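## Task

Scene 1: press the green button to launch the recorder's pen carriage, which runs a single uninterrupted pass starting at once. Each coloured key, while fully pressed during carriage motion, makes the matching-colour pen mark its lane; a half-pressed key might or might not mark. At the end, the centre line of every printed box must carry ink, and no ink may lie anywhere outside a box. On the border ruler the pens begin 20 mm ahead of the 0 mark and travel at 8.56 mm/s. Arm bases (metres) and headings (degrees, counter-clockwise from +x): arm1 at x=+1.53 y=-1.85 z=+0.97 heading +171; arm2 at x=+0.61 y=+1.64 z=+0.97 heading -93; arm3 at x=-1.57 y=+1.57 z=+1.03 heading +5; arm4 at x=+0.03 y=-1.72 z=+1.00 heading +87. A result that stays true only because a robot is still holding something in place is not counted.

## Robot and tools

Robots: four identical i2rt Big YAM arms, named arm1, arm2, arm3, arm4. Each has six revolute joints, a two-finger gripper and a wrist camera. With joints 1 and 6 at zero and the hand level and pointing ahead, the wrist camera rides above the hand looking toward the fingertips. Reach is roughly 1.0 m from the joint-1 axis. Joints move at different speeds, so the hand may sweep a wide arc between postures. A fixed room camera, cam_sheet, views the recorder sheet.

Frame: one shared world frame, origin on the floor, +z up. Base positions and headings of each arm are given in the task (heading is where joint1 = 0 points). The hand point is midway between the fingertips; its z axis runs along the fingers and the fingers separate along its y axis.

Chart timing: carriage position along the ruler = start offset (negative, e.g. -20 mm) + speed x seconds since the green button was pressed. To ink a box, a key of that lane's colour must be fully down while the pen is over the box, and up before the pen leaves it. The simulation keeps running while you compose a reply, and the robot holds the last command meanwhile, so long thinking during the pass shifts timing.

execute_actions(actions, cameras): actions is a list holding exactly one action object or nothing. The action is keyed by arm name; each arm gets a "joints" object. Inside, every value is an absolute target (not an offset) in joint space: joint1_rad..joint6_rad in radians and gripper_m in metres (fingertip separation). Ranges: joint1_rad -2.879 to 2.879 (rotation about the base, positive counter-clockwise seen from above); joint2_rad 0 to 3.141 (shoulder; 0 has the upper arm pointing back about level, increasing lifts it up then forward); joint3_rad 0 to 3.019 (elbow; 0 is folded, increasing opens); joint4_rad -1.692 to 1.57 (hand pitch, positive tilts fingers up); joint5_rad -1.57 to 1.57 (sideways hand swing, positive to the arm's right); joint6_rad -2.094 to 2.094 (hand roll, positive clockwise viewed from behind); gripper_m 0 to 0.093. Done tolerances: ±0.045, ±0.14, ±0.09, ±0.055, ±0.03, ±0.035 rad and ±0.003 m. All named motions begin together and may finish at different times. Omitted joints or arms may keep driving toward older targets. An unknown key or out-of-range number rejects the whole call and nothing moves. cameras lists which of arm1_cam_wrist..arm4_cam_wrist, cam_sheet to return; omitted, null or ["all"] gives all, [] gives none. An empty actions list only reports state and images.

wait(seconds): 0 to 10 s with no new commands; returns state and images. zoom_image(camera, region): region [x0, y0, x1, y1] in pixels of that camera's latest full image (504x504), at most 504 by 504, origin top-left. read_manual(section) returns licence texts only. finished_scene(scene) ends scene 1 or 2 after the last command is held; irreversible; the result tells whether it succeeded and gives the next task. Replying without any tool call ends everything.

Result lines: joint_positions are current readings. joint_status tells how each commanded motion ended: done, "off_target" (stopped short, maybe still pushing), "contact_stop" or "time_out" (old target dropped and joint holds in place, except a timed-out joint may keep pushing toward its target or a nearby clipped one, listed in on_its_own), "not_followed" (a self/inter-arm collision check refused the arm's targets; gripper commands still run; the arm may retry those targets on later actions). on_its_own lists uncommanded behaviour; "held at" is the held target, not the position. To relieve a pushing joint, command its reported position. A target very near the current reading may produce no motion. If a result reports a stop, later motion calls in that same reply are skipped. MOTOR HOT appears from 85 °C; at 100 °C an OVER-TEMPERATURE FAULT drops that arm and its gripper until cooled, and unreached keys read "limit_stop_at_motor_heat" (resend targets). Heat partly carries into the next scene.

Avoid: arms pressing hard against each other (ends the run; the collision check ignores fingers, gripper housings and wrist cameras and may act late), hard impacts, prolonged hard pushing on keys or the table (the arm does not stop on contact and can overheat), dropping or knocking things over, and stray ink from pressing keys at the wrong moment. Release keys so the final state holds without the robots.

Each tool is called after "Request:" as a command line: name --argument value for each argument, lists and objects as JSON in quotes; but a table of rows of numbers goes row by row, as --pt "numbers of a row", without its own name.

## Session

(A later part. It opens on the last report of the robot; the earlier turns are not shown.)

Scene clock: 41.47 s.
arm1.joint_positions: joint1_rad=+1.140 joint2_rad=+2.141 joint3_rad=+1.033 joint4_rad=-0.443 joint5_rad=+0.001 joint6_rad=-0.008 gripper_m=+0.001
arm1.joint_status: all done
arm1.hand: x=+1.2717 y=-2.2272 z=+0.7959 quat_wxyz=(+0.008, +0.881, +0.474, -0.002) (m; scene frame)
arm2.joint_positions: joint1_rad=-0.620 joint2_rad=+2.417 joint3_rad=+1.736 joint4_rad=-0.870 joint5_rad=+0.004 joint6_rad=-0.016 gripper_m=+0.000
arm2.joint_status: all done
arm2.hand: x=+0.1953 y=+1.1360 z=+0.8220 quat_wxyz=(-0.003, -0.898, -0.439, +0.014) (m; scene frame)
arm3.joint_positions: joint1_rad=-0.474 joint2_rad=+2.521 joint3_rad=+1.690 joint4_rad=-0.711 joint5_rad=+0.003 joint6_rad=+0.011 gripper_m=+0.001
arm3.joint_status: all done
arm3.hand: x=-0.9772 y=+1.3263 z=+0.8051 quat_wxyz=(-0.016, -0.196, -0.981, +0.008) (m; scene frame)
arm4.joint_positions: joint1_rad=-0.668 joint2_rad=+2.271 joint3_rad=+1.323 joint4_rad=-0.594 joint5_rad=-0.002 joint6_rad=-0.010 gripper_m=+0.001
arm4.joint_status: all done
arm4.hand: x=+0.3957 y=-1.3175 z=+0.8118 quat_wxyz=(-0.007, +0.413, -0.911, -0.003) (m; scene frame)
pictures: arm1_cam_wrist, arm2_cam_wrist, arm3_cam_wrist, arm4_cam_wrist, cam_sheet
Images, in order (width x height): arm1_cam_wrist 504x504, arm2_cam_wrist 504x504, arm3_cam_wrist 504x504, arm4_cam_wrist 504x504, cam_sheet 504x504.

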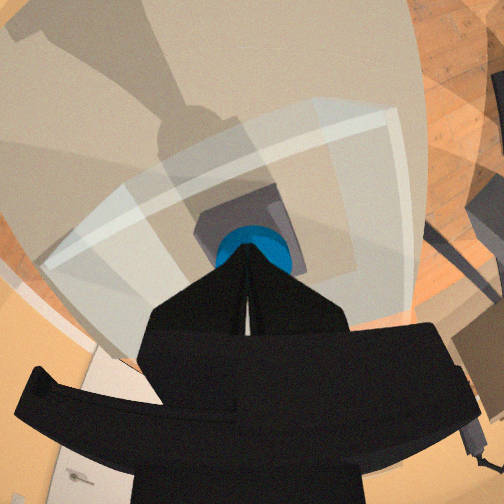

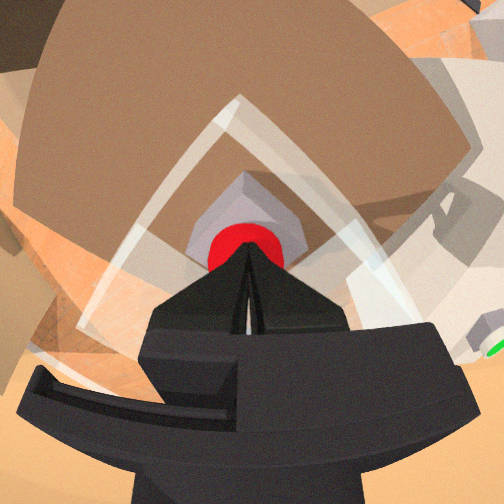

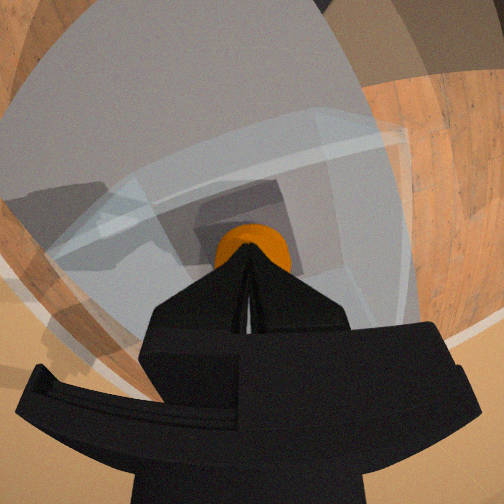

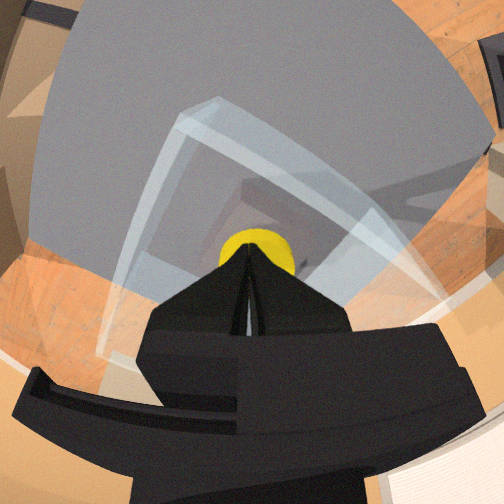

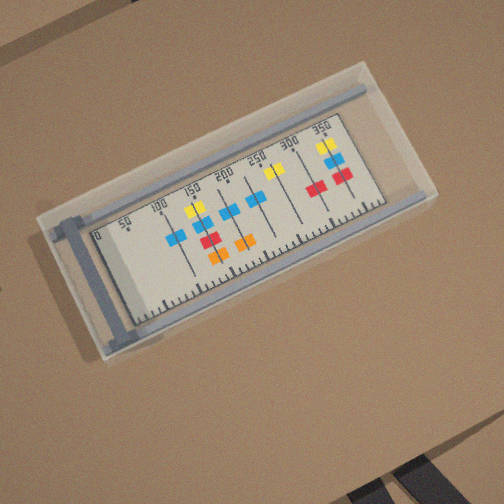

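Request:
execute_actions --actions '[{"arm1": {"joints": {"joint2_rad": 2.29}}, "arm2": {"joints": {"joint2_rad": 2.55}}, "arm3": {"joints": {"joint2_rad": 2.65}}, "arm4": {"joints": {"joint2_rad": 2.41}}}]' --cameras '["arm1_cam_wrist", "arm2_cam_wrist"]'

Scene clock: 45.83 s.
arm1.joint_positions: joint1_rad=+1.140 joint2_rad=+2.145 joint3_rad=+1.040 joint4_rad=-0.455 joint5_rad=+0.001 joint6_rad=-0.008 gripper_m=+0.001
arm1.joint_status: joint2_rad time_out (moved +0.005 of +0.149)
arm1.on_its_own: joint2_rad reads +2.145 and still pushes toward +2.290 since a time_out
arm1.hand: x=+1.2719 y=-2.2269 z=+0.7951 quat_wxyz=(+0.006, +0.881, +0.474, +0.003) (m; scene frame)
arm2.joint_positions: joint1_rad=-0.620 joint2_rad=+2.424 joint3_rad=+1.747 joint4_rad=-0.884 joint5_rad=+0.004 joint6_rad=-0.016 gripper_m=+0.000
arm2.joint_status: all done
arm2.hand: x=+0.1957 y=+1.1365 z=+0.8205 quat_wxyz=(-0.001, -0.899, -0.439, +0.009) (m; scene frame)
arm3.joint_positions: joint1_rad=-0.474 joint2_rad=+2.528 joint3_rad=+1.699 joint4_rad=-0.725 joint5_rad=+0.003 joint6_rad=+0.011 gripper_m=+0.001
arm3.joint_status: all done
arm3.hand: x=-0.9778 y=+1.3265 z=+0.8037 quat_wxyz=(-0.011, -0.196, -0.981, +0.007) (m; scene frame)
arm4.joint_positions: joint1_rad=-0.668 joint2_rad=+2.277 joint3_rad=+1.332 joint4_rad=-0.609 joint5_rad=-0.002 joint6_rad=-0.010 gripper_m=+0.001
arm4.joint_status: all done
arm4.hand: x=+0.3952 y=-1.3181 z=+0.8103 quat_wxyz=(-0.001, +0.413, -0.911, +0.000) (m; scene frame)
pictures: arm1_cam_wrist, arm2_cam_wrist
Images, in order (width x height): arm1_cam_wrist 504x504, arm2_cam_wrist 504x504.

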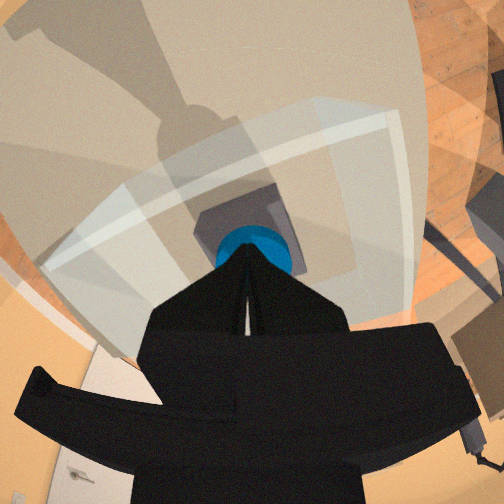

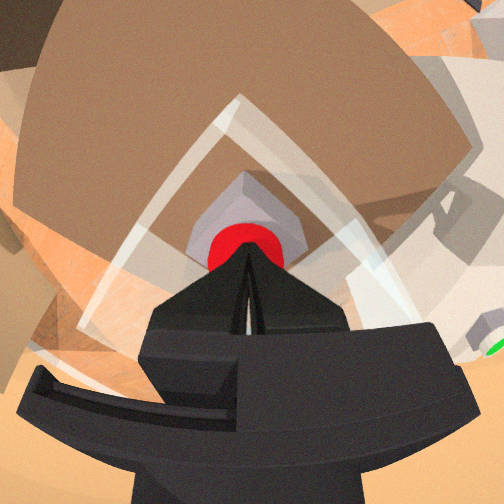

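Request:
zoom_image --camera "arm2_cam_wrist" --region '[180, 160, 320, 300]'

Request:
zoom_image --camera "arm1_cam_wrist" --region '[180, 160, 320, 300]'

Request:
execute_actions --actions '[{"arm1": {"joints": {"joint2_rad": 2.07}}, "arm2": {"joints": {"joint2_rad": 2.35}}, "arm3": {"joints": {"joint2_rad": 2.455}}, "arm4": {"joints": {"joint2_rad": 2.20}}}]' --cameras '["arm1_cam_wrist", "arm2_cam_wrist", "arm3_cam_wrist", "arm4_cam_wrist"]'

Region (180, 160, 320, 300) of arm2_cam_wrist's 504x504 image, scaled by 3.600, with more detail than that image has.

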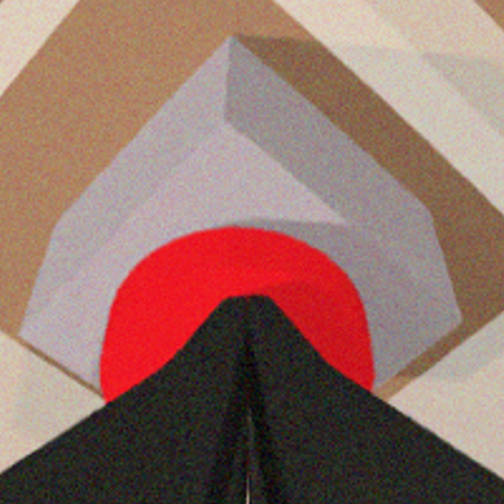

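Region (180, 160, 320, 300) of arm1_cam_wrist's 504x504 image, scaled by 3.600, with more detail than that image has.

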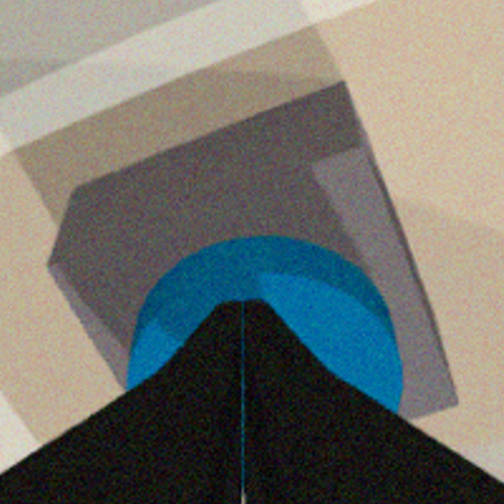

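Scene clock: 47.47 s.
arm1.joint_positions: joint1_rad=+1.140 joint2_rad=+2.074 joint3_rad=+1.024 joint4_rad=-0.455 joint5_rad=+0.001 joint6_rad=-0.008 gripper_m=+0.001
arm1.joint_status: all done
arm1.hand: x=+1.2648 y=-2.2367 z=+0.8235 quat_wxyz=(+0.019, +0.880, +0.473, -0.022) (m; scene frame)
arm2.joint_positions: joint1_rad=-0.620 joint2_rad=+2.378 joint3_rad=+1.733 joint4_rad=-0.884 joint5_rad=+0.004 joint6_rad=-0.016 gripper_m=+0.000
arm2.joint_status: all done
arm2.hand: x=+0.1919 y=+1.1318 z=+0.8458 quat_wxyz=(-0.008, -0.898, -0.439, +0.024) (m; scene frame)
arm3.joint_positions: joint1_rad=-0.474 joint2_rad=+2.471 joint3_rad=+1.683 joint4_rad=-0.725 joint5_rad=+0.003 joint6_rad=+0.011 gripper_m=+0.001
arm3.joint_status: all done
arm3.hand: x=-0.9674 y=+1.3225 z=+0.8343 quat_wxyz=(-0.031, -0.196, -0.980, +0.010) (m; scene frame)
arm4.joint_positions: joint1_rad=-0.668 joint2_rad=+2.214 joint3_rad=+1.317 joint4_rad=-0.609 joint5_rad=-0.002 joint6_rad=-0.010 gripper_m=+0.001
arm4.joint_status: all done
arm4.hand: x=+0.4023 y=-1.3101 z=+0.8402 quat_wxyz=(-0.023, +0.413, -0.910, -0.010) (m; scene frame)
pictures: arm1_cam_wrist, arm2_cam_wrist, arm3_cam_wrist, arm4_cam_wrist
Images, in order (width x height): arm1_cam_wrist 504x504, arm2_cam_wrist 504x504, arm3_cam_wrist 504x504, arm4_cam_wrist 504x504.

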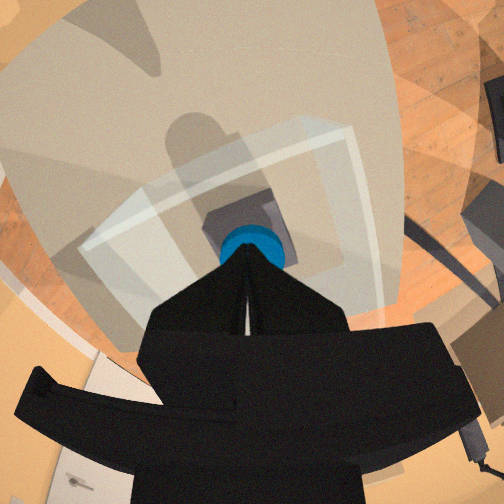

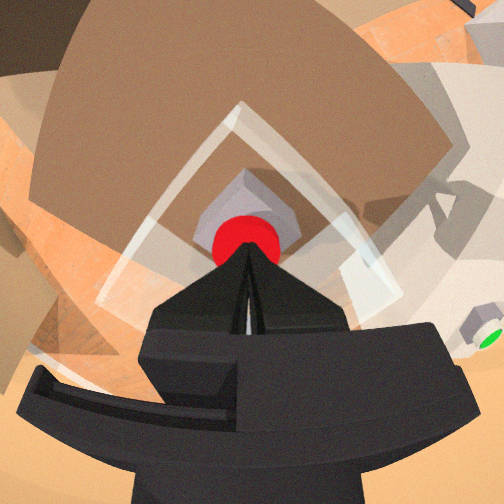

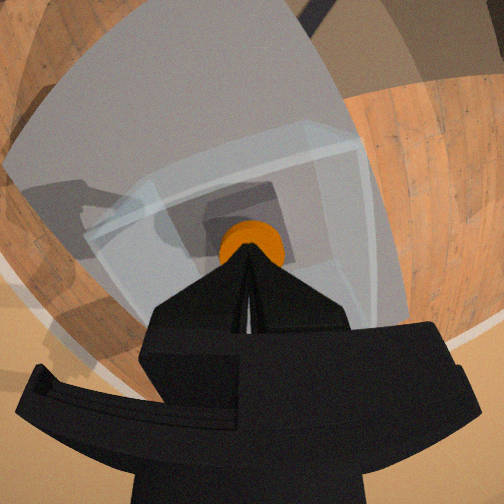

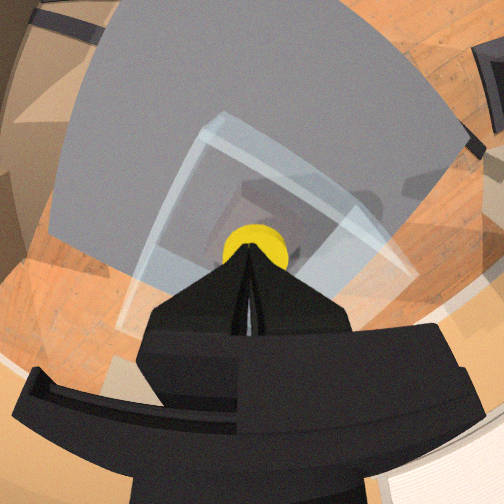

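Request:
execute_actions --actions '[{"arm1": {"joints": {"joint2_rad": 2.23}}, "arm2": {"joints": {"joint2_rad": 2.19, "joint3_rad": 1.60, "joint4_rad": -0.955}}, "arm3": {"joints": {"joint2_rad": 2.605}}, "arm4": {"joints": {"joint2_rad": 2.36}}}]' --cameras '["arm1_cam_wrist", "arm3_cam_wrist", "arm4_cam_wrist"]'

Request:
execute_actions --actions '[{"arm1": {"joints": {"joint2_rad": 2.08}}, "arm2": {"joints": {"joint1_rad": -1.243}}, "arm3": {"joints": {"joint2_rad": 2.46}}, "arm4": {"joints": {"joint2_rad": 2.21}}}]' --cameras '["arm2_cam_wrist"]'

Scene clock: 55.60 s.
arm1.joint_positions: joint1_rad=+1.140 joint2_rad=+2.141 joint3_rad=+1.035 joint4_rad=-0.456 joint5_rad=+0.001 joint6_rad=-0.008 gripper_m=+0.001
arm1.joint_status: all done
arm1.hand: x=+1.2730 y=-2.2253 z=+0.7959 quat_wxyz=(+0.006, +0.881, +0.474, +0.003) (m; scene frame)
arm2.joint_positions: joint1_rad=-0.620 joint2_rad=+2.197 joint3_rad=+1.595 joint4_rad=-0.951 joint5_rad=+0.004 joint6_rad=-0.016 gripper_m=+0.000
arm2.joint_status: all done
arm2.hand: x=+0.2174 y=+1.1631 z=+0.9128 quat_wxyz=(-0.002, -0.898, -0.439, +0.013) (m; scene frame)
arm3.joint_positions: joint1_rad=-0.474 joint2_rad=+2.525 joint3_rad=+1.698 joint4_rad=-0.725 joint5_rad=+0.003 joint6_rad=+0.011 gripper_m=+0.001
arm3.joint_status: all done
arm3.hand: x=-0.9779 y=+1.3266 z=+0.8048 quat_wxyz=(-0.011, -0.196, -0.981, +0.007) (m; scene frame)
arm4.joint_positions: joint1_rad=-0.668 joint2_rad=+2.275 joint3_rad=+1.331 joint4_rad=-0.609 joint5_rad=-0.002 joint6_rad=-0.010 gripper_m=+0.001
arm4.joint_status: all done
arm4.hand: x=+0.3950 y=-1.3183 z=+0.8114 quat_wxyz=(-0.001, +0.413, -0.911, +0.000) (m; scene frame)
pictures: arm1_cam_wrist, arm3_cam_wrist, arm4_cam_wrist
Images, in order (width x height): arm1_cam_wrist 504x504, arm3_cam_wrist 504x504, arm4_cam_wrist 504x504.

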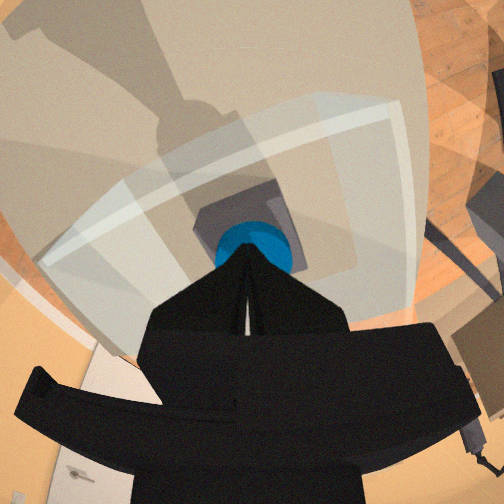

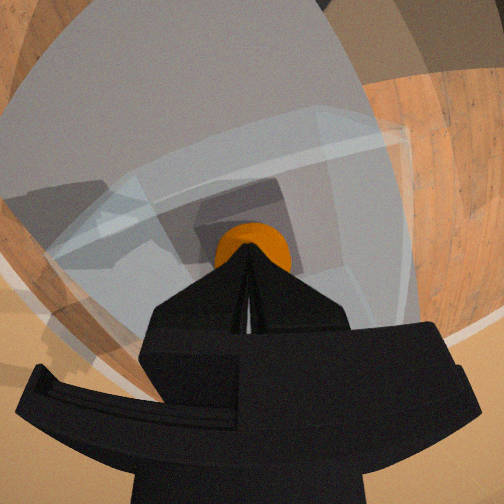

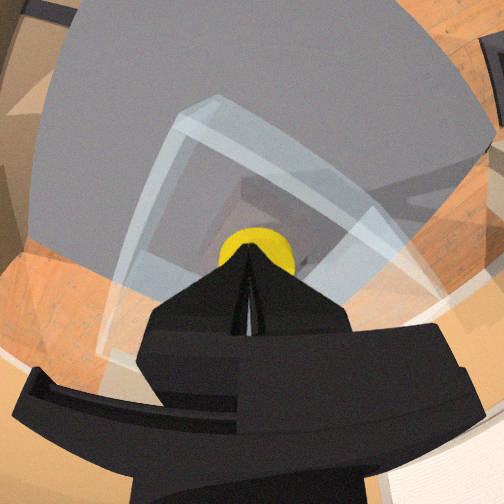

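Scene clock: 57.30 s.
arm1.joint_positions: joint1_rad=+1.140 joint2_rad=+2.086 joint3_rad=+1.025 joint4_rad=-0.456 joint5_rad=+0.001 joint6_rad=-0.008 gripper_m=+0.001
arm1.joint_status: all done
arm1.hand: x=+1.2667 y=-2.2340 z=+0.8183 quat_wxyz=(+0.016, +0.881, +0.473, -0.017) (m; scene frame)
arm2.joint_positions: joint1_rad=-1.241 joint2_rad=+2.197 joint3_rad=+1.595 joint4_rad=-0.951 joint5_rad=+0.001 joint6_rad=-0.013 gripper_m=+0.000
arm2.joint_status: all done
arm2.hand: x=+0.0104 y=+1.4785 z=+0.9129 quat_wxyz=(-0.002, -0.990, -0.142, +0.013) (m; scene frame)
arm3.joint_positions: joint1_rad=-0.474 joint2_rad=+2.477 joint3_rad=+1.684 joint4_rad=-0.725 joint5_rad=+0.003 joint6_rad=+0.011 gripper_m=+0.001
arm3.joint_status: all done
arm3.hand: x=-0.9690 y=+1.3232 z=+0.8307 quat_wxyz=(-0.028, -0.196, -0.980, +0.010) (m; scene frame)
arm4.joint_positions: joint1_rad=-0.668 joint2_rad=+2.226 joint3_rad=+1.318 joint4_rad=-0.609 joint5_rad=-0.002 joint6_rad=-0.010 gripper_m=+0.001
arm4.joint_status: all done
arm4.hand: x=+0.4001 y=-1.3125 z=+0.8338 quat_wxyz=(-0.018, +0.413, -0.910, -0.007) (m; scene frame)
pictures: arm2_cam_wrist
Images, in order (width x height): arm2_cam_wrist 504x504.

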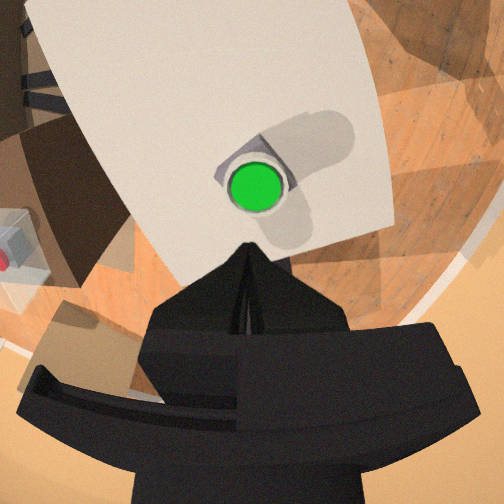

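Request:
zoom_image --camera "arm2_cam_wrist" --region '[190, 125, 320, 255]'

Region (190, 125, 320, 255) of arm2_cam_wrist's 504x504 image, scaled by 3.877, with more detail than that image has.

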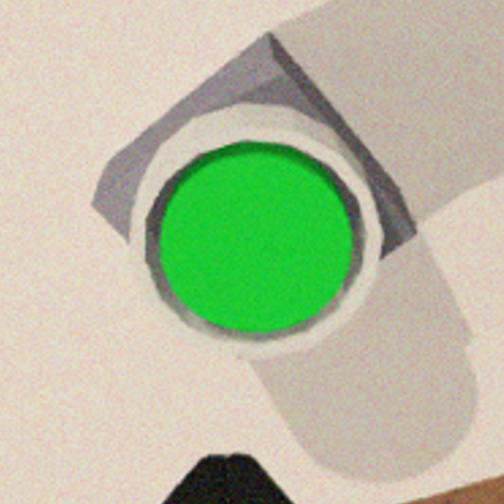

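Request:
execute_actions --actions '[{"arm2": {"joints": {"joint1_rad": -1.26, "joint2_rad": 2.295, "joint3_rad": 1.62, "joint4_rad": -0.80}}, "arm4": {"joints": {"joint4_rad": -0.635}}, "arm3": {"joints": {"joint4_rad": -0.745}}}]' --cameras '["arm2_cam_wrist", "cam_sheet"]'

Request:
zoom_image --camera "arm2_cam_wrist" --region '[180, 160, 320, 300]'

Scene clock: 60.47 s.
arm1.joint_positions: joint1_rad=+1.140 joint2_rad=+2.086 joint3_rad=+1.025 joint4_rad=-0.456 joint5_rad=+0.001 joint6_rad=-0.008 gripper_m=+0.001
arm1.joint_status: not commanded
arm1.hand: x=+1.2667 y=-2.2340 z=+0.8183 quat_wxyz=(+0.016, +0.881, +0.473, -0.017) (m; scene frame)
arm2.joint_positions: joint1_rad=-1.246 joint2_rad=+2.297 joint3_rad=+1.595 joint4_rad=-0.810 joint5_rad=+0.001 joint6_rad=-0.013 gripper_m=+0.000
arm2.joint_status: all done
arm2.hand: x=-0.0028 y=+1.4784 z=+0.8539 quat_wxyz=(-0.005, -0.990, -0.139, +0.033) (m; scene frame)
arm3.joint_positions: joint1_rad=-0.474 joint2_rad=+2.477 joint3_rad=+1.684 joint4_rad=-0.735 joint5_rad=+0.003 joint6_rad=+0.011 gripper_m=+0.001
arm3.joint_status: all done
arm3.hand: x=-0.9712 y=+1.3241 z=+0.8305 quat_wxyz=(-0.023, -0.196, -0.980, +0.009) (m; scene frame)
arm4.joint_positions: joint1_rad=-0.668 joint2_rad=+2.226 joint3_rad=+1.318 joint4_rad=-0.623 joint5_rad=-0.002 joint6_rad=-0.010 gripper_m=+0.001
arm4.joint_status: all done
arm4.hand: x=+0.3979 y=-1.3150 z=+0.8337 quat_wxyz=(-0.011, +0.413, -0.911, -0.005) (m; scene frame)
pictures: arm2_cam_wrist, cam_sheet
Images, in order (width x height): arm2_cam_wrist 504x504, cam_sheet 504x504.

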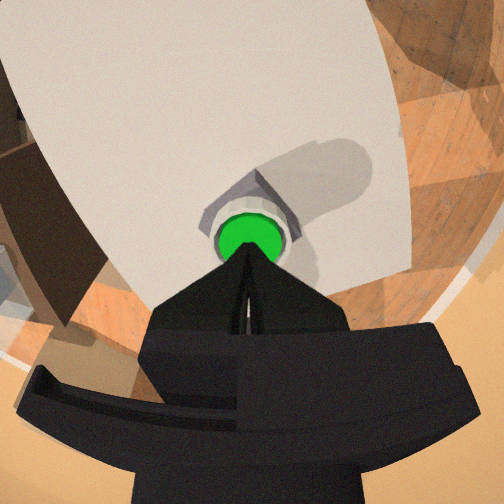

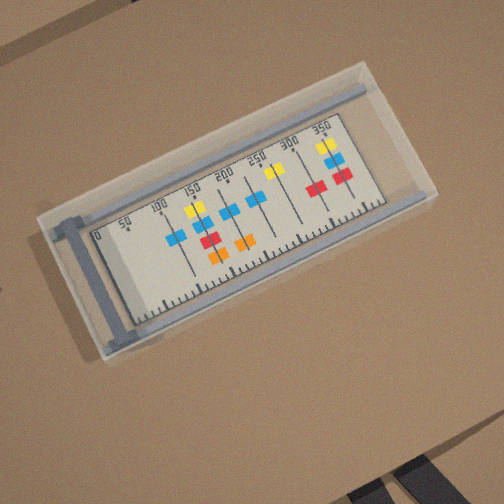

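Region (180, 160, 320, 300) of arm2_cam_wrist's 504x504 image, scaled by 3.600, with more detail than that image has.

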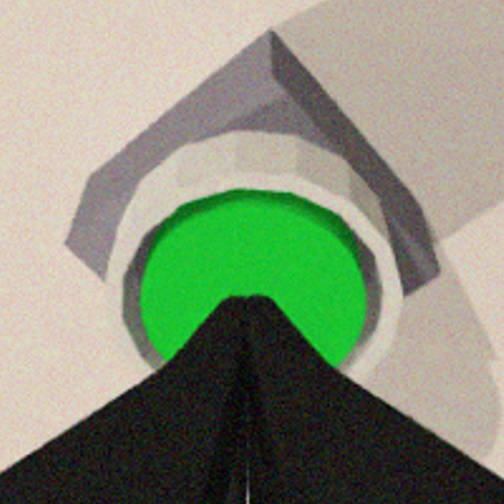

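Request:
execute_actions --actions '[]' --cameras '[]'

Request:
execute_actions --actions '[{"arm2": {"joints": {"joint2_rad": 2.45, "joint3_rad": 1.59}}}]' --cameras '["arm2_cam_wrist"]'

Request:
execute_actions --actions '[{"arm2": {"joints": {"joint2_rad": 2.26, "joint3_rad": 1.76, "joint4_rad": -0.99}}}]' --cameras '[]'

Request:
execute_actions --actions '[{"arm2": {"joints": {"joint1_rad": -0.618}}}]' --cameras '[]'

Request:
execute_actions --actions '[{"arm2": {"joints": {"joint2_rad": 2.35, "joint4_rad": -0.885}}}]' --cameras '["arm2_cam_wrist", "cam_sheet"]'

Request:
zoom_image --camera "cam_sheet" --region '[30, 200, 190, 360]'

Scene clock: 66.70 s.
arm1.joint_positions: joint1_rad=+1.140 joint2_rad=+2.086 joint3_rad=+1.025 joint4_rad=-0.456 joint5_rad=+0.001 joint6_rad=-0.008 gripper_m=+0.001
arm1.joint_status: not commanded
arm1.hand: x=+1.2667 y=-2.2340 z=+0.8183 quat_wxyz=(+0.016, +0.881, +0.473, -0.017) (m; scene frame)
arm2.joint_positions: joint1_rad=-1.246 joint2_rad=+2.297 joint3_rad=+1.595 joint4_rad=-0.810 joint5_rad=+0.001 joint6_rad=-0.013 gripper_m=+0.000
arm2.joint_status: all done
arm2.hand: x=-0.0028 y=+1.4784 z=+0.8539 quat_wxyz=(-0.005, -0.990, -0.139, +0.033) (m; scene frame)
arm3.joint_positions: joint1_rad=-0.474 joint2_rad=+2.477 joint3_rad=+1.684 joint4_rad=-0.735 joint5_rad=+0.003 joint6_rad=+0.011 gripper_m=+0.001
arm3.joint_status: all done
arm3.hand: x=-0.9712 y=+1.3241 z=+0.8305 quat_wxyz=(-0.023, -0.196, -0.980, +0.009) (m; scene frame)
arm4.joint_positions: joint1_rad=-0.668 joint2_rad=+2.226 joint3_rad=+1.318 joint4_rad=-0.623 joint5_rad=-0.002 joint6_rad=-0.010 gripper_m=+0.001
arm4.joint_status: all done
arm4.hand: x=+0.3979 y=-1.3150 z=+0.8337 quat_wxyz=(-0.011, +0.413, -0.911, -0.005) (m; scene frame)
pictures: none
No camera images: the call's "cameras" was empty. Leave "cameras" out to get every camera's image.

Scene clock: 67.57 s.
arm1.joint_positions: joint1_rad=+1.140 joint2_rad=+2.086 joint3_rad=+1.025 joint4_rad=-0.456 joint5_rad=+0.001 joint6_rad=-0.008 gripper_m=+0.001
arm1.joint_status: not commanded
arm1.hand: x=+1.2667 y=-2.2340 z=+0.8183 quat_wxyz=(+0.016, +0.881, +0.473, -0.017) (m; scene frame)
arm2.joint_positions: joint1_rad=-1.246 joint2_rad=+2.368 joint3_rad=+1.609 joint4_rad=-0.801 joint5_rad=+0.001 joint6_rad=-0.013 gripper_m=+0.000
arm2.joint_status: all done
arm2.hand: x=+0.0068 y=+1.4808 z=+0.8152 quat_wxyz=(-0.002, -0.990, -0.139, +0.009) (m; scene frame)
arm3.joint_positions: joint1_rad=-0.474 joint2_rad=+2.477 joint3_rad=+1.684 joint4_rad=-0.735 joint5_rad=+0.003 joint6_rad=+0.011 gripper_m=+0.001
arm3.joint_status: not commanded
arm3.hand: x=-0.9712 y=+1.3241 z=+0.8305 quat_wxyz=(-0.023, -0.196, -0.980, +0.009) (m; scene frame)
arm4.joint_positions: joint1_rad=-0.668 joint2_rad=+2.226 joint3_rad=+1.318 joint4_rad=-0.623 joint5_rad=-0.002 joint6_rad=-0.010 gripper_m=+0.001
arm4.joint_status: not commanded
arm4.hand: x=+0.3979 y=-1.3150 z=+0.8337 quat_wxyz=(-0.011, +0.413, -0.911, -0.005) (m; scene frame)
pictures: arm2_cam_wrist
Images, in order (width x height): arm2_cam_wrist 504x504.

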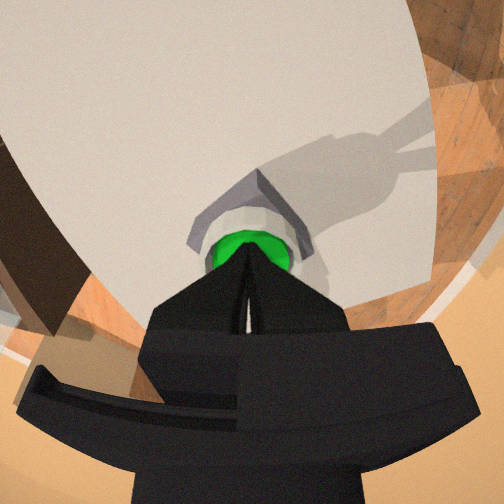

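Scene clock: 69.00 s.
arm1.joint_positions: joint1_rad=+1.140 joint2_rad=+2.086 joint3_rad=+1.025 joint4_rad=-0.456 joint5_rad=+0.001 joint6_rad=-0.008 gripper_m=+0.001
arm1.joint_status: not commanded
arm1.hand: x=+1.2667 y=-2.2340 z=+0.8183 quat_wxyz=(+0.016, +0.881, +0.473, -0.017) (m; scene frame)
arm2.joint_positions: joint1_rad=-1.246 joint2_rad=+2.264 joint3_rad=+1.729 joint4_rad=-0.983 joint5_rad=+0.001 joint6_rad=-0.013 gripper_m=+0.000
arm2.joint_status: all done
arm2.hand: x=-0.0288 y=+1.4713 z=+0.9161 quat_wxyz=(-0.005, -0.990, -0.139, +0.030) (m; scene frame)
arm3.joint_positions: joint1_rad=-0.474 joint2_rad=+2.477 joint3_rad=+1.684 joint4_rad=-0.735 joint5_rad=+0.003 joint6_rad=+0.011 gripper_m=+0.001
arm3.joint_status: not commanded
arm3.hand: x=-0.9712 y=+1.3241 z=+0.8305 quat_wxyz=(-0.023, -0.196, -0.980, +0.009) (m; scene frame)
arm4.joint_positions: joint1_rad=-0.668 joint2_rad=+2.226 joint3_rad=+1.318 joint4_rad=-0.623 joint5_rad=-0.002 joint6_rad=-0.010 gripper_m=+0.001
arm4.joint_status: not commanded
arm4.hand: x=+0.3979 y=-1.3150 z=+0.8337 quat_wxyz=(-0.011, +0.413, -0.911, -0.005) (m; scene frame)
pictures: none
No camera images: the call's "cameras" was empty. Leave "cameras" out to get every camera's image.

Scene clock: 70.67 s.
arm1.joint_positions: joint1_rad=+1.140 joint2_rad=+2.086 joint3_rad=+1.025 joint4_rad=-0.456 joint5_rad=+0.001 joint6_rad=-0.008 gripper_m=+0.001
arm1.joint_status: not commanded
arm1.hand: x=+1.2667 y=-2.2340 z=+0.8183 quat_wxyz=(+0.016, +0.881, +0.473, -0.017) (m; scene frame)
arm2.joint_positions: joint1_rad=-0.627 joint2_rad=+2.264 joint3_rad=+1.729 joint4_rad=-0.983 joint5_rad=-0.002 joint6_rad=-0.012 gripper_m=+0.000
arm2.joint_status: all done
arm2.hand: x=+0.1896 y=+1.1346 z=+0.9160 quat_wxyz=(-0.013, -0.900, -0.434, +0.028) (m; scene frame)
arm3.joint_positions: joint1_rad=-0.474 joint2_rad=+2.477 joint3_rad=+1.684 joint4_rad=-0.735 joint5_rad=+0.003 joint6_rad=+0.011 gripper_m=+0.001
arm3.joint_status: not commanded
arm3.hand: x=-0.9712 y=+1.3241 z=+0.8305 quat_wxyz=(-0.023, -0.196, -0.980, +0.009) (m; scene frame)
arm4.joint_positions: joint1_rad=-0.668 joint2_rad=+2.226 joint3_rad=+1.318 joint4_rad=-0.623 joint5_rad=-0.002 joint6_rad=-0.010 gripper_m=+0.001
arm4.joint_status: not commanded
arm4.hand: x=+0.3979 y=-1.3150 z=+0.8337 quat_wxyz=(-0.011, +0.413, -0.911, -0.005) (m; scene frame)
pictures: none
No camera images: the call's "cameras" was empty. Leave "cameras" out to get every camera's image.

Scene clock: 71.67 s.
arm1.joint_positions: joint1_rad=+1.140 joint2_rad=+2.086 joint3_rad=+1.025 joint4_rad=-0.456 joint5_rad=+0.001 joint6_rad=-0.008 gripper_m=+0.001
arm1.joint_status: not commanded
arm1.hand: x=+1.2667 y=-2.2340 z=+0.8183 quat_wxyz=(+0.016, +0.881, +0.473, -0.017) (m; scene frame)
arm2.joint_positions: joint1_rad=-0.627 joint2_rad=+2.349 joint3_rad=+1.729 joint4_rad=-0.895 joint5_rad=-0.002 joint6_rad=-0.012 gripper_m=+0.000
arm2.joint_status: all done
arm2.hand: x=+0.1873 y=+1.1320 z=+0.8627 quat_wxyz=(-0.013, -0.900, -0.434, +0.029) (m; scene frame)
arm3.joint_positions: joint1_rad=-0.474 joint2_rad=+2.477 joint3_rad=+1.684 joint4_rad=-0.735 joint5_rad=+0.003 joint6_rad=+0.011 gripper_m=+0.001
arm3.joint_status: not commanded
arm3.hand: x=-0.9712 y=+1.3241 z=+0.8305 quat_wxyz=(-0.023, -0.196, -0.980, +0.009) (m; scene frame)
arm4.joint_positions: joint1_rad=-0.668 joint2_rad=+2.226 joint3_rad=+1.318 joint4_rad=-0.623 joint5_rad=-0.002 joint6_rad=-0.010 gripper_m=+0.001
arm4.joint_status: not commanded
arm4.hand: x=+0.3979 y=-1.3150 z=+0.8337 quat_wxyz=(-0.011, +0.413, -0.911, -0.005) (m; scene frame)
pictures: arm2_cam_wrist, cam_sheet
Images, in order (width x height): arm2_cam_wrist 504x504, cam_sheet 504x504.

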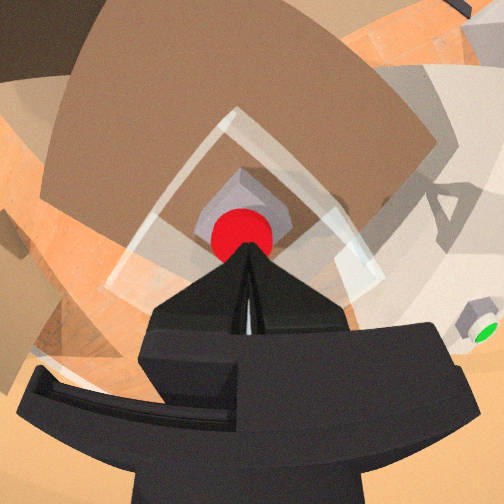

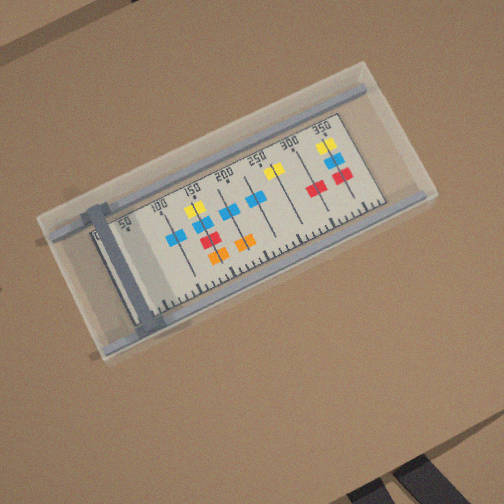

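Region (30, 200, 190, 360) of cam_sheet's 504x504 image, scaled by 3.150, with more detail than that image has.

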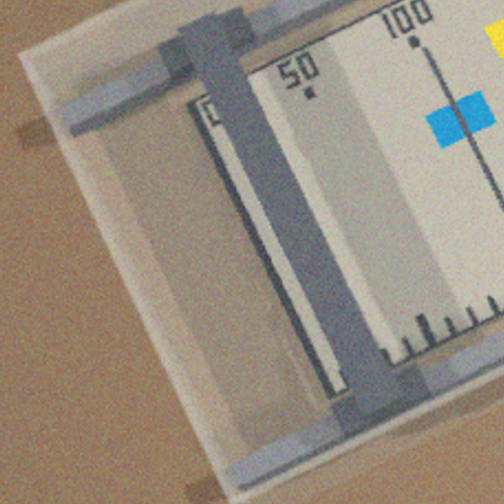

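Request:
wait --seconds 5.5

Scene clock: 79.80 s.
arm1.joint_positions: joint1_rad=+1.140 joint2_rad=+2.086 joint3_rad=+1.025 joint4_rad=-0.456 joint5_rad=+0.001 joint6_rad=-0.008 gripper_m=+0.001
arm1.joint_status: not commanded
arm1.hand: x=+1.2667 y=-2.2340 z=+0.8183 quat_wxyz=(+0.016, +0.881, +0.473, -0.017) (m; scene frame)
arm2.joint_positions: joint1_rad=-0.627 joint2_rad=+2.349 joint3_rad=+1.729 joint4_rad=-0.895 joint5_rad=-0.002 joint6_rad=-0.012 gripper_m=+0.000
arm2.joint_status: all done
arm2.hand: x=+0.1873 y=+1.1320 z=+0.8627 quat_wxyz=(-0.013, -0.900, -0.434, +0.029) (m; scene frame)
arm3.joint_positions: joint1_rad=-0.474 joint2_rad=+2.477 joint3_rad=+1.684 joint4_rad=-0.735 joint5_rad=+0.003 joint6_rad=+0.011 gripper_m=+0.001
arm3.joint_status: not commanded
arm3.hand: x=-0.9712 y=+1.3241 z=+0.8305 quat_wxyz=(-0.023, -0.196, -0.980, +0.009) (m; scene frame)
arm4.joint_positions: joint1_rad=-0.668 joint2_rad=+2.226 joint3_rad=+1.318 joint4_rad=-0.623 joint5_rad=-0.002 joint6_rad=-0.010 gripper_m=+0.001
arm4.joint_status: not commanded
arm4.hand: x=+0.3979 y=-1.3150 z=+0.8337 quat_wxyz=(-0.011, +0.413, -0.911, -0.005) (m; scene frame)
wait: 5.50 s; at rest from the start
pictures: arm1_cam_wrist, arm2_cam_wrist, arm3_cam_wrist, arm4_cam_wrist, cam_sheet
Images, in order (width x height): arm1_cam_wrist 504x504, arm2_cam_wrist 504x504, arm3_cam_wrist 504x504, arm4_cam_wrist 504x504, cam_sheet 504x504.

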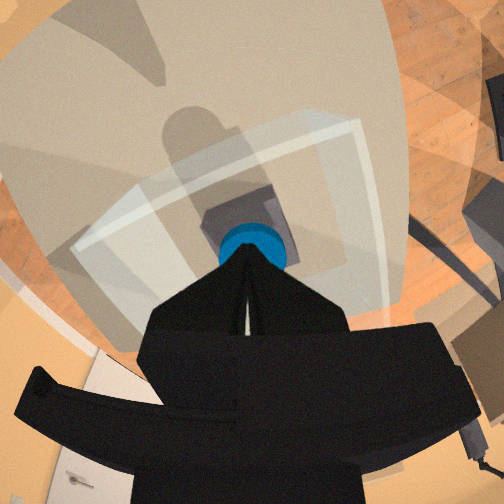

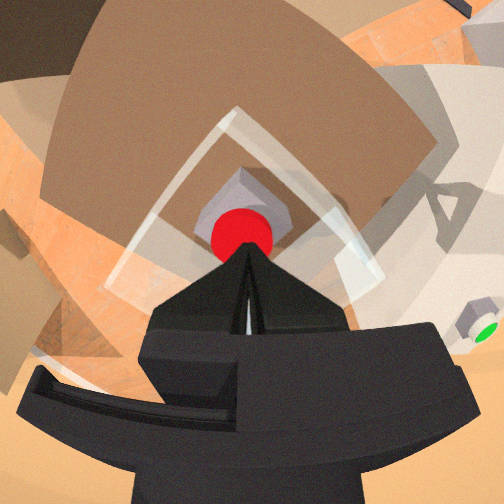

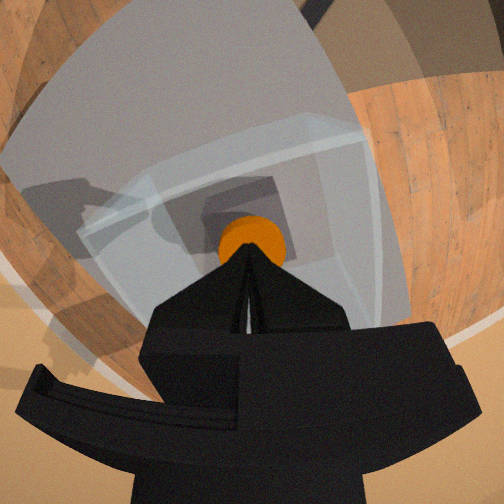

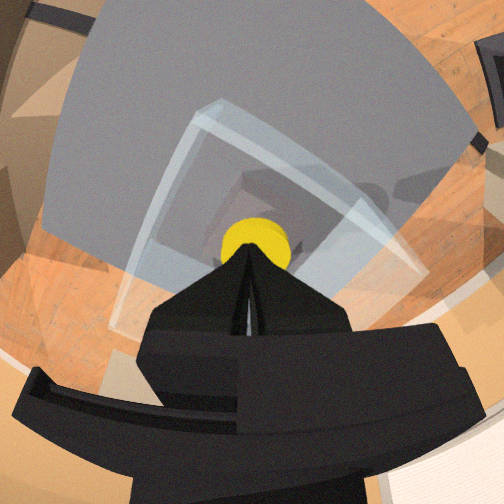

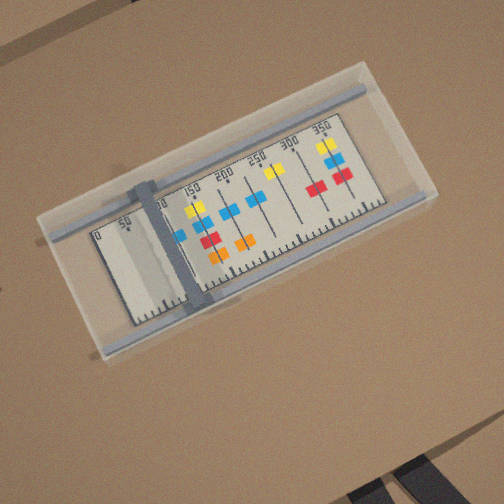

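Request:
execute_actions --actions '[{"arm1": {"joints": {"joint2_rad": 2.23}}}]' --cameras '[]'

Request:
wait --seconds 0.5

Request:
execute_actions --actions '[{"arm1": {"joints": {"joint2_rad": 2.08}}}]' --cameras '[]'

Scene clock: 80.97 s.
arm1.joint_positions: joint1_rad=+1.140 joint2_rad=+2.141 joint3_rad=+1.033 joint4_rad=-0.456 joint5_rad=+0.001 joint6_rad=-0.007 gripper_m=+0.001
arm1.joint_status: all done
arm1.hand: x=+1.2735 y=-2.2247 z=+0.7958 quat_wxyz=(+0.005, +0.881, +0.473, +0.004) (m; scene frame)
arm2.joint_positions: joint1_rad=-0.627 joint2_rad=+2.349 joint3_rad=+1.729 joint4_rad=-0.895 joint5_rad=-0.002 joint6_rad=-0.012 gripper_m=+0.000
arm2.joint_status: not commanded
arm2.hand: x=+0.1873 y=+1.1320 z=+0.8627 quat_wxyz=(-0.013, -0.900, -0.434, +0.029) (m; scene frame)
arm3.joint_positions: joint1_rad=-0.474 joint2_rad=+2.477 joint3_rad=+1.684 joint4_rad=-0.735 joint5_rad=+0.003 joint6_rad=+0.011 gripper_m=+0.001
arm3.joint_status: not commanded
arm3.hand: x=-0.9712 y=+1.3241 z=+0.8305 quat_wxyz=(-0.023, -0.196, -0.980, +0.009) (m; scene frame)
arm4.joint_positions: joint1_rad=-0.668 joint2_rad=+2.226 joint3_rad=+1.318 joint4_rad=-0.623 joint5_rad=-0.002 joint6_rad=-0.010 gripper_m=+0.001
arm4.joint_status: not commanded
arm4.hand: x=+0.3979 y=-1.3150 z=+0.8337 quat_wxyz=(-0.011, +0.413, -0.911, -0.005) (m; scene frame)
pictures: none
No camera images: the call's "cameras" was empty. Leave "cameras" out to get every camera's image.

Scene clock: 81.47 s.
arm1.joint_positions: joint1_rad=+1.140 joint2_rad=+2.141 joint3_rad=+1.033 joint4_rad=-0.456 joint5_rad=+0.001 joint6_rad=-0.007 gripper_m=+0.001
arm1.joint_status: all done
arm1.hand: x=+1.2735 y=-2.2247 z=+0.7958 quat_wxyz=(+0.005, +0.881, +0.473, +0.004) (m; scene frame)
arm2.joint_positions: joint1_rad=-0.627 joint2_rad=+2.349 joint3_rad=+1.729 joint4_rad=-0.895 joint5_rad=-0.002 joint6_rad=-0.012 gripper_m=+0.000
arm2.joint_status: not commanded
arm2.hand: x=+0.1873 y=+1.1320 z=+0.8627 quat_wxyz=(-0.013, -0.900, -0.434, +0.029) (m; scene frame)
arm3.joint_positions: joint1_rad=-0.474 joint2_rad=+2.477 joint3_rad=+1.684 joint4_rad=-0.735 joint5_rad=+0.003 joint6_rad=+0.011 gripper_m=+0.001
arm3.joint_status: not commanded
arm3.hand: x=-0.9712 y=+1.3241 z=+0.8305 quat_wxyz=(-0.023, -0.196, -0.980, +0.009) (m; scene frame)
arm4.joint_positions: joint1_rad=-0.668 joint2_rad=+2.226 joint3_rad=+1.318 joint4_rad=-0.623 joint5_rad=-0.002 joint6_rad=-0.010 gripper_m=+0.001
arm4.joint_status: not commanded
arm4.hand: x=+0.3979 y=-1.3150 z=+0.8337 quat_wxyz=(-0.011, +0.413, -0.911, -0.005) (m; scene frame)
wait: 0.50 s; at rest by 0.27 s
pictures: arm1_cam_wrist, arm2_cam_wrist, arm3_cam_wrist, arm4_cam_wrist, cam_sheet
Images, in order (width x height): arm1_cam_wrist 504x504, arm2_cam_wrist 504x504, arm3_cam_wrist 504x504, arm4_cam_wrist 504x504, cam_sheet 504x504.

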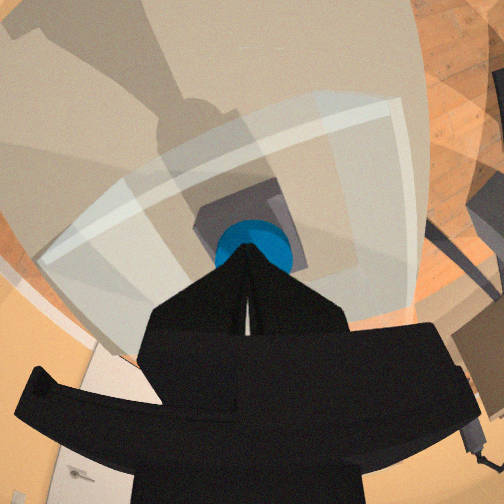

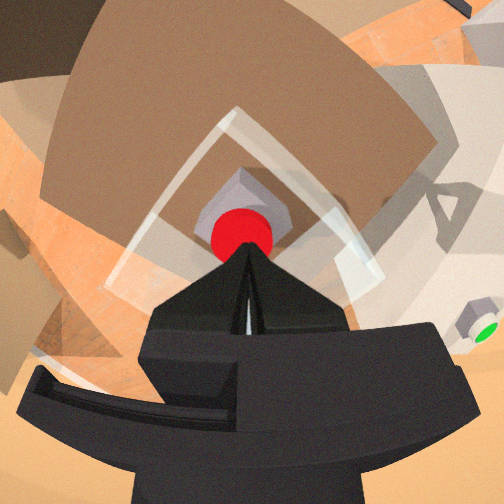

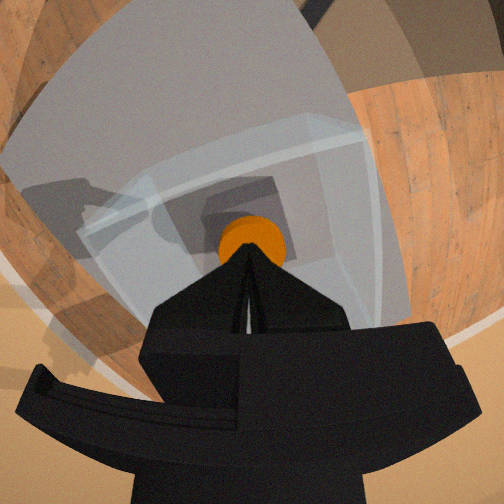

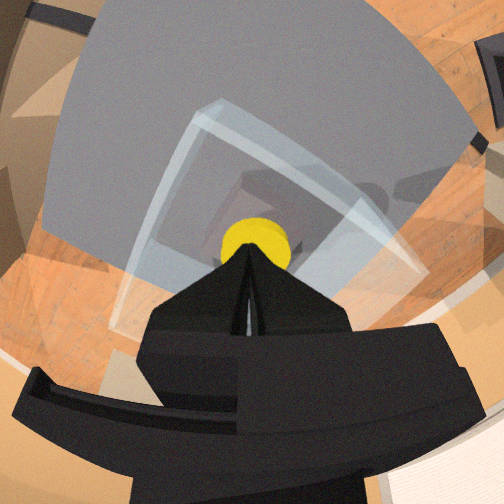

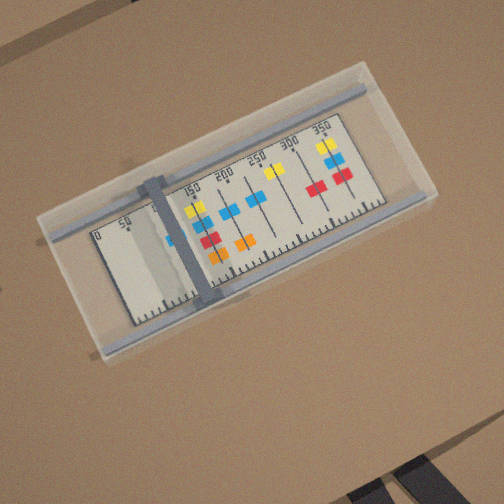

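Scene clock: 82.37 s.
arm1.joint_positions: joint1_rad=+1.140 joint2_rad=+2.086 joint3_rad=+1.024 joint4_rad=-0.456 joint5_rad=+0.001 joint6_rad=-0.007 gripper_m=+0.001
arm1.joint_status: all done
arm1.hand: x=+1.2670 y=-2.2338 z=+0.8182 quat_wxyz=(+0.016, +0.881, +0.473, -0.016) (m; scene frame)
arm2.joint_positions: joint1_rad=-0.627 joint2_rad=+2.349 joint3_rad=+1.729 joint4_rad=-0.895 joint5_rad=-0.002 joint6_rad=-0.012 gripper_m=+0.000
arm2.joint_status: not commanded
arm2.hand: x=+0.1873 y=+1.1320 z=+0.8627 quat_wxyz=(-0.013, -0.900, -0.434, +0.029) (m; scene frame)
arm3.joint_positions: joint1_rad=-0.474 joint2_rad=+2.477 joint3_rad=+1.684 joint4_rad=-0.735 joint5_rad=+0.003 joint6_rad=+0.011 gripper_m=+0.001
arm3.joint_status: not commanded
arm3.hand: x=-0.9712 y=+1.3241 z=+0.8305 quat_wxyz=(-0.023, -0.196, -0.980, +0.009) (m; scene frame)
arm4.joint_positions: joint1_rad=-0.668 joint2_rad=+2.226 joint3_rad=+1.318 joint4_rad=-0.623 joint5_rad=-0.002 joint6_rad=-0.010 gripper_m=+0.001
arm4.joint_status: not commanded
arm4.hand: x=+0.3979 y=-1.3150 z=+0.8337 quat_wxyz=(-0.011, +0.413, -0.911, -0.005) (m; scene frame)
pictures: none
No camera images: the call's "cameras" was empty. Leave "cameras" out to get every camera's image.


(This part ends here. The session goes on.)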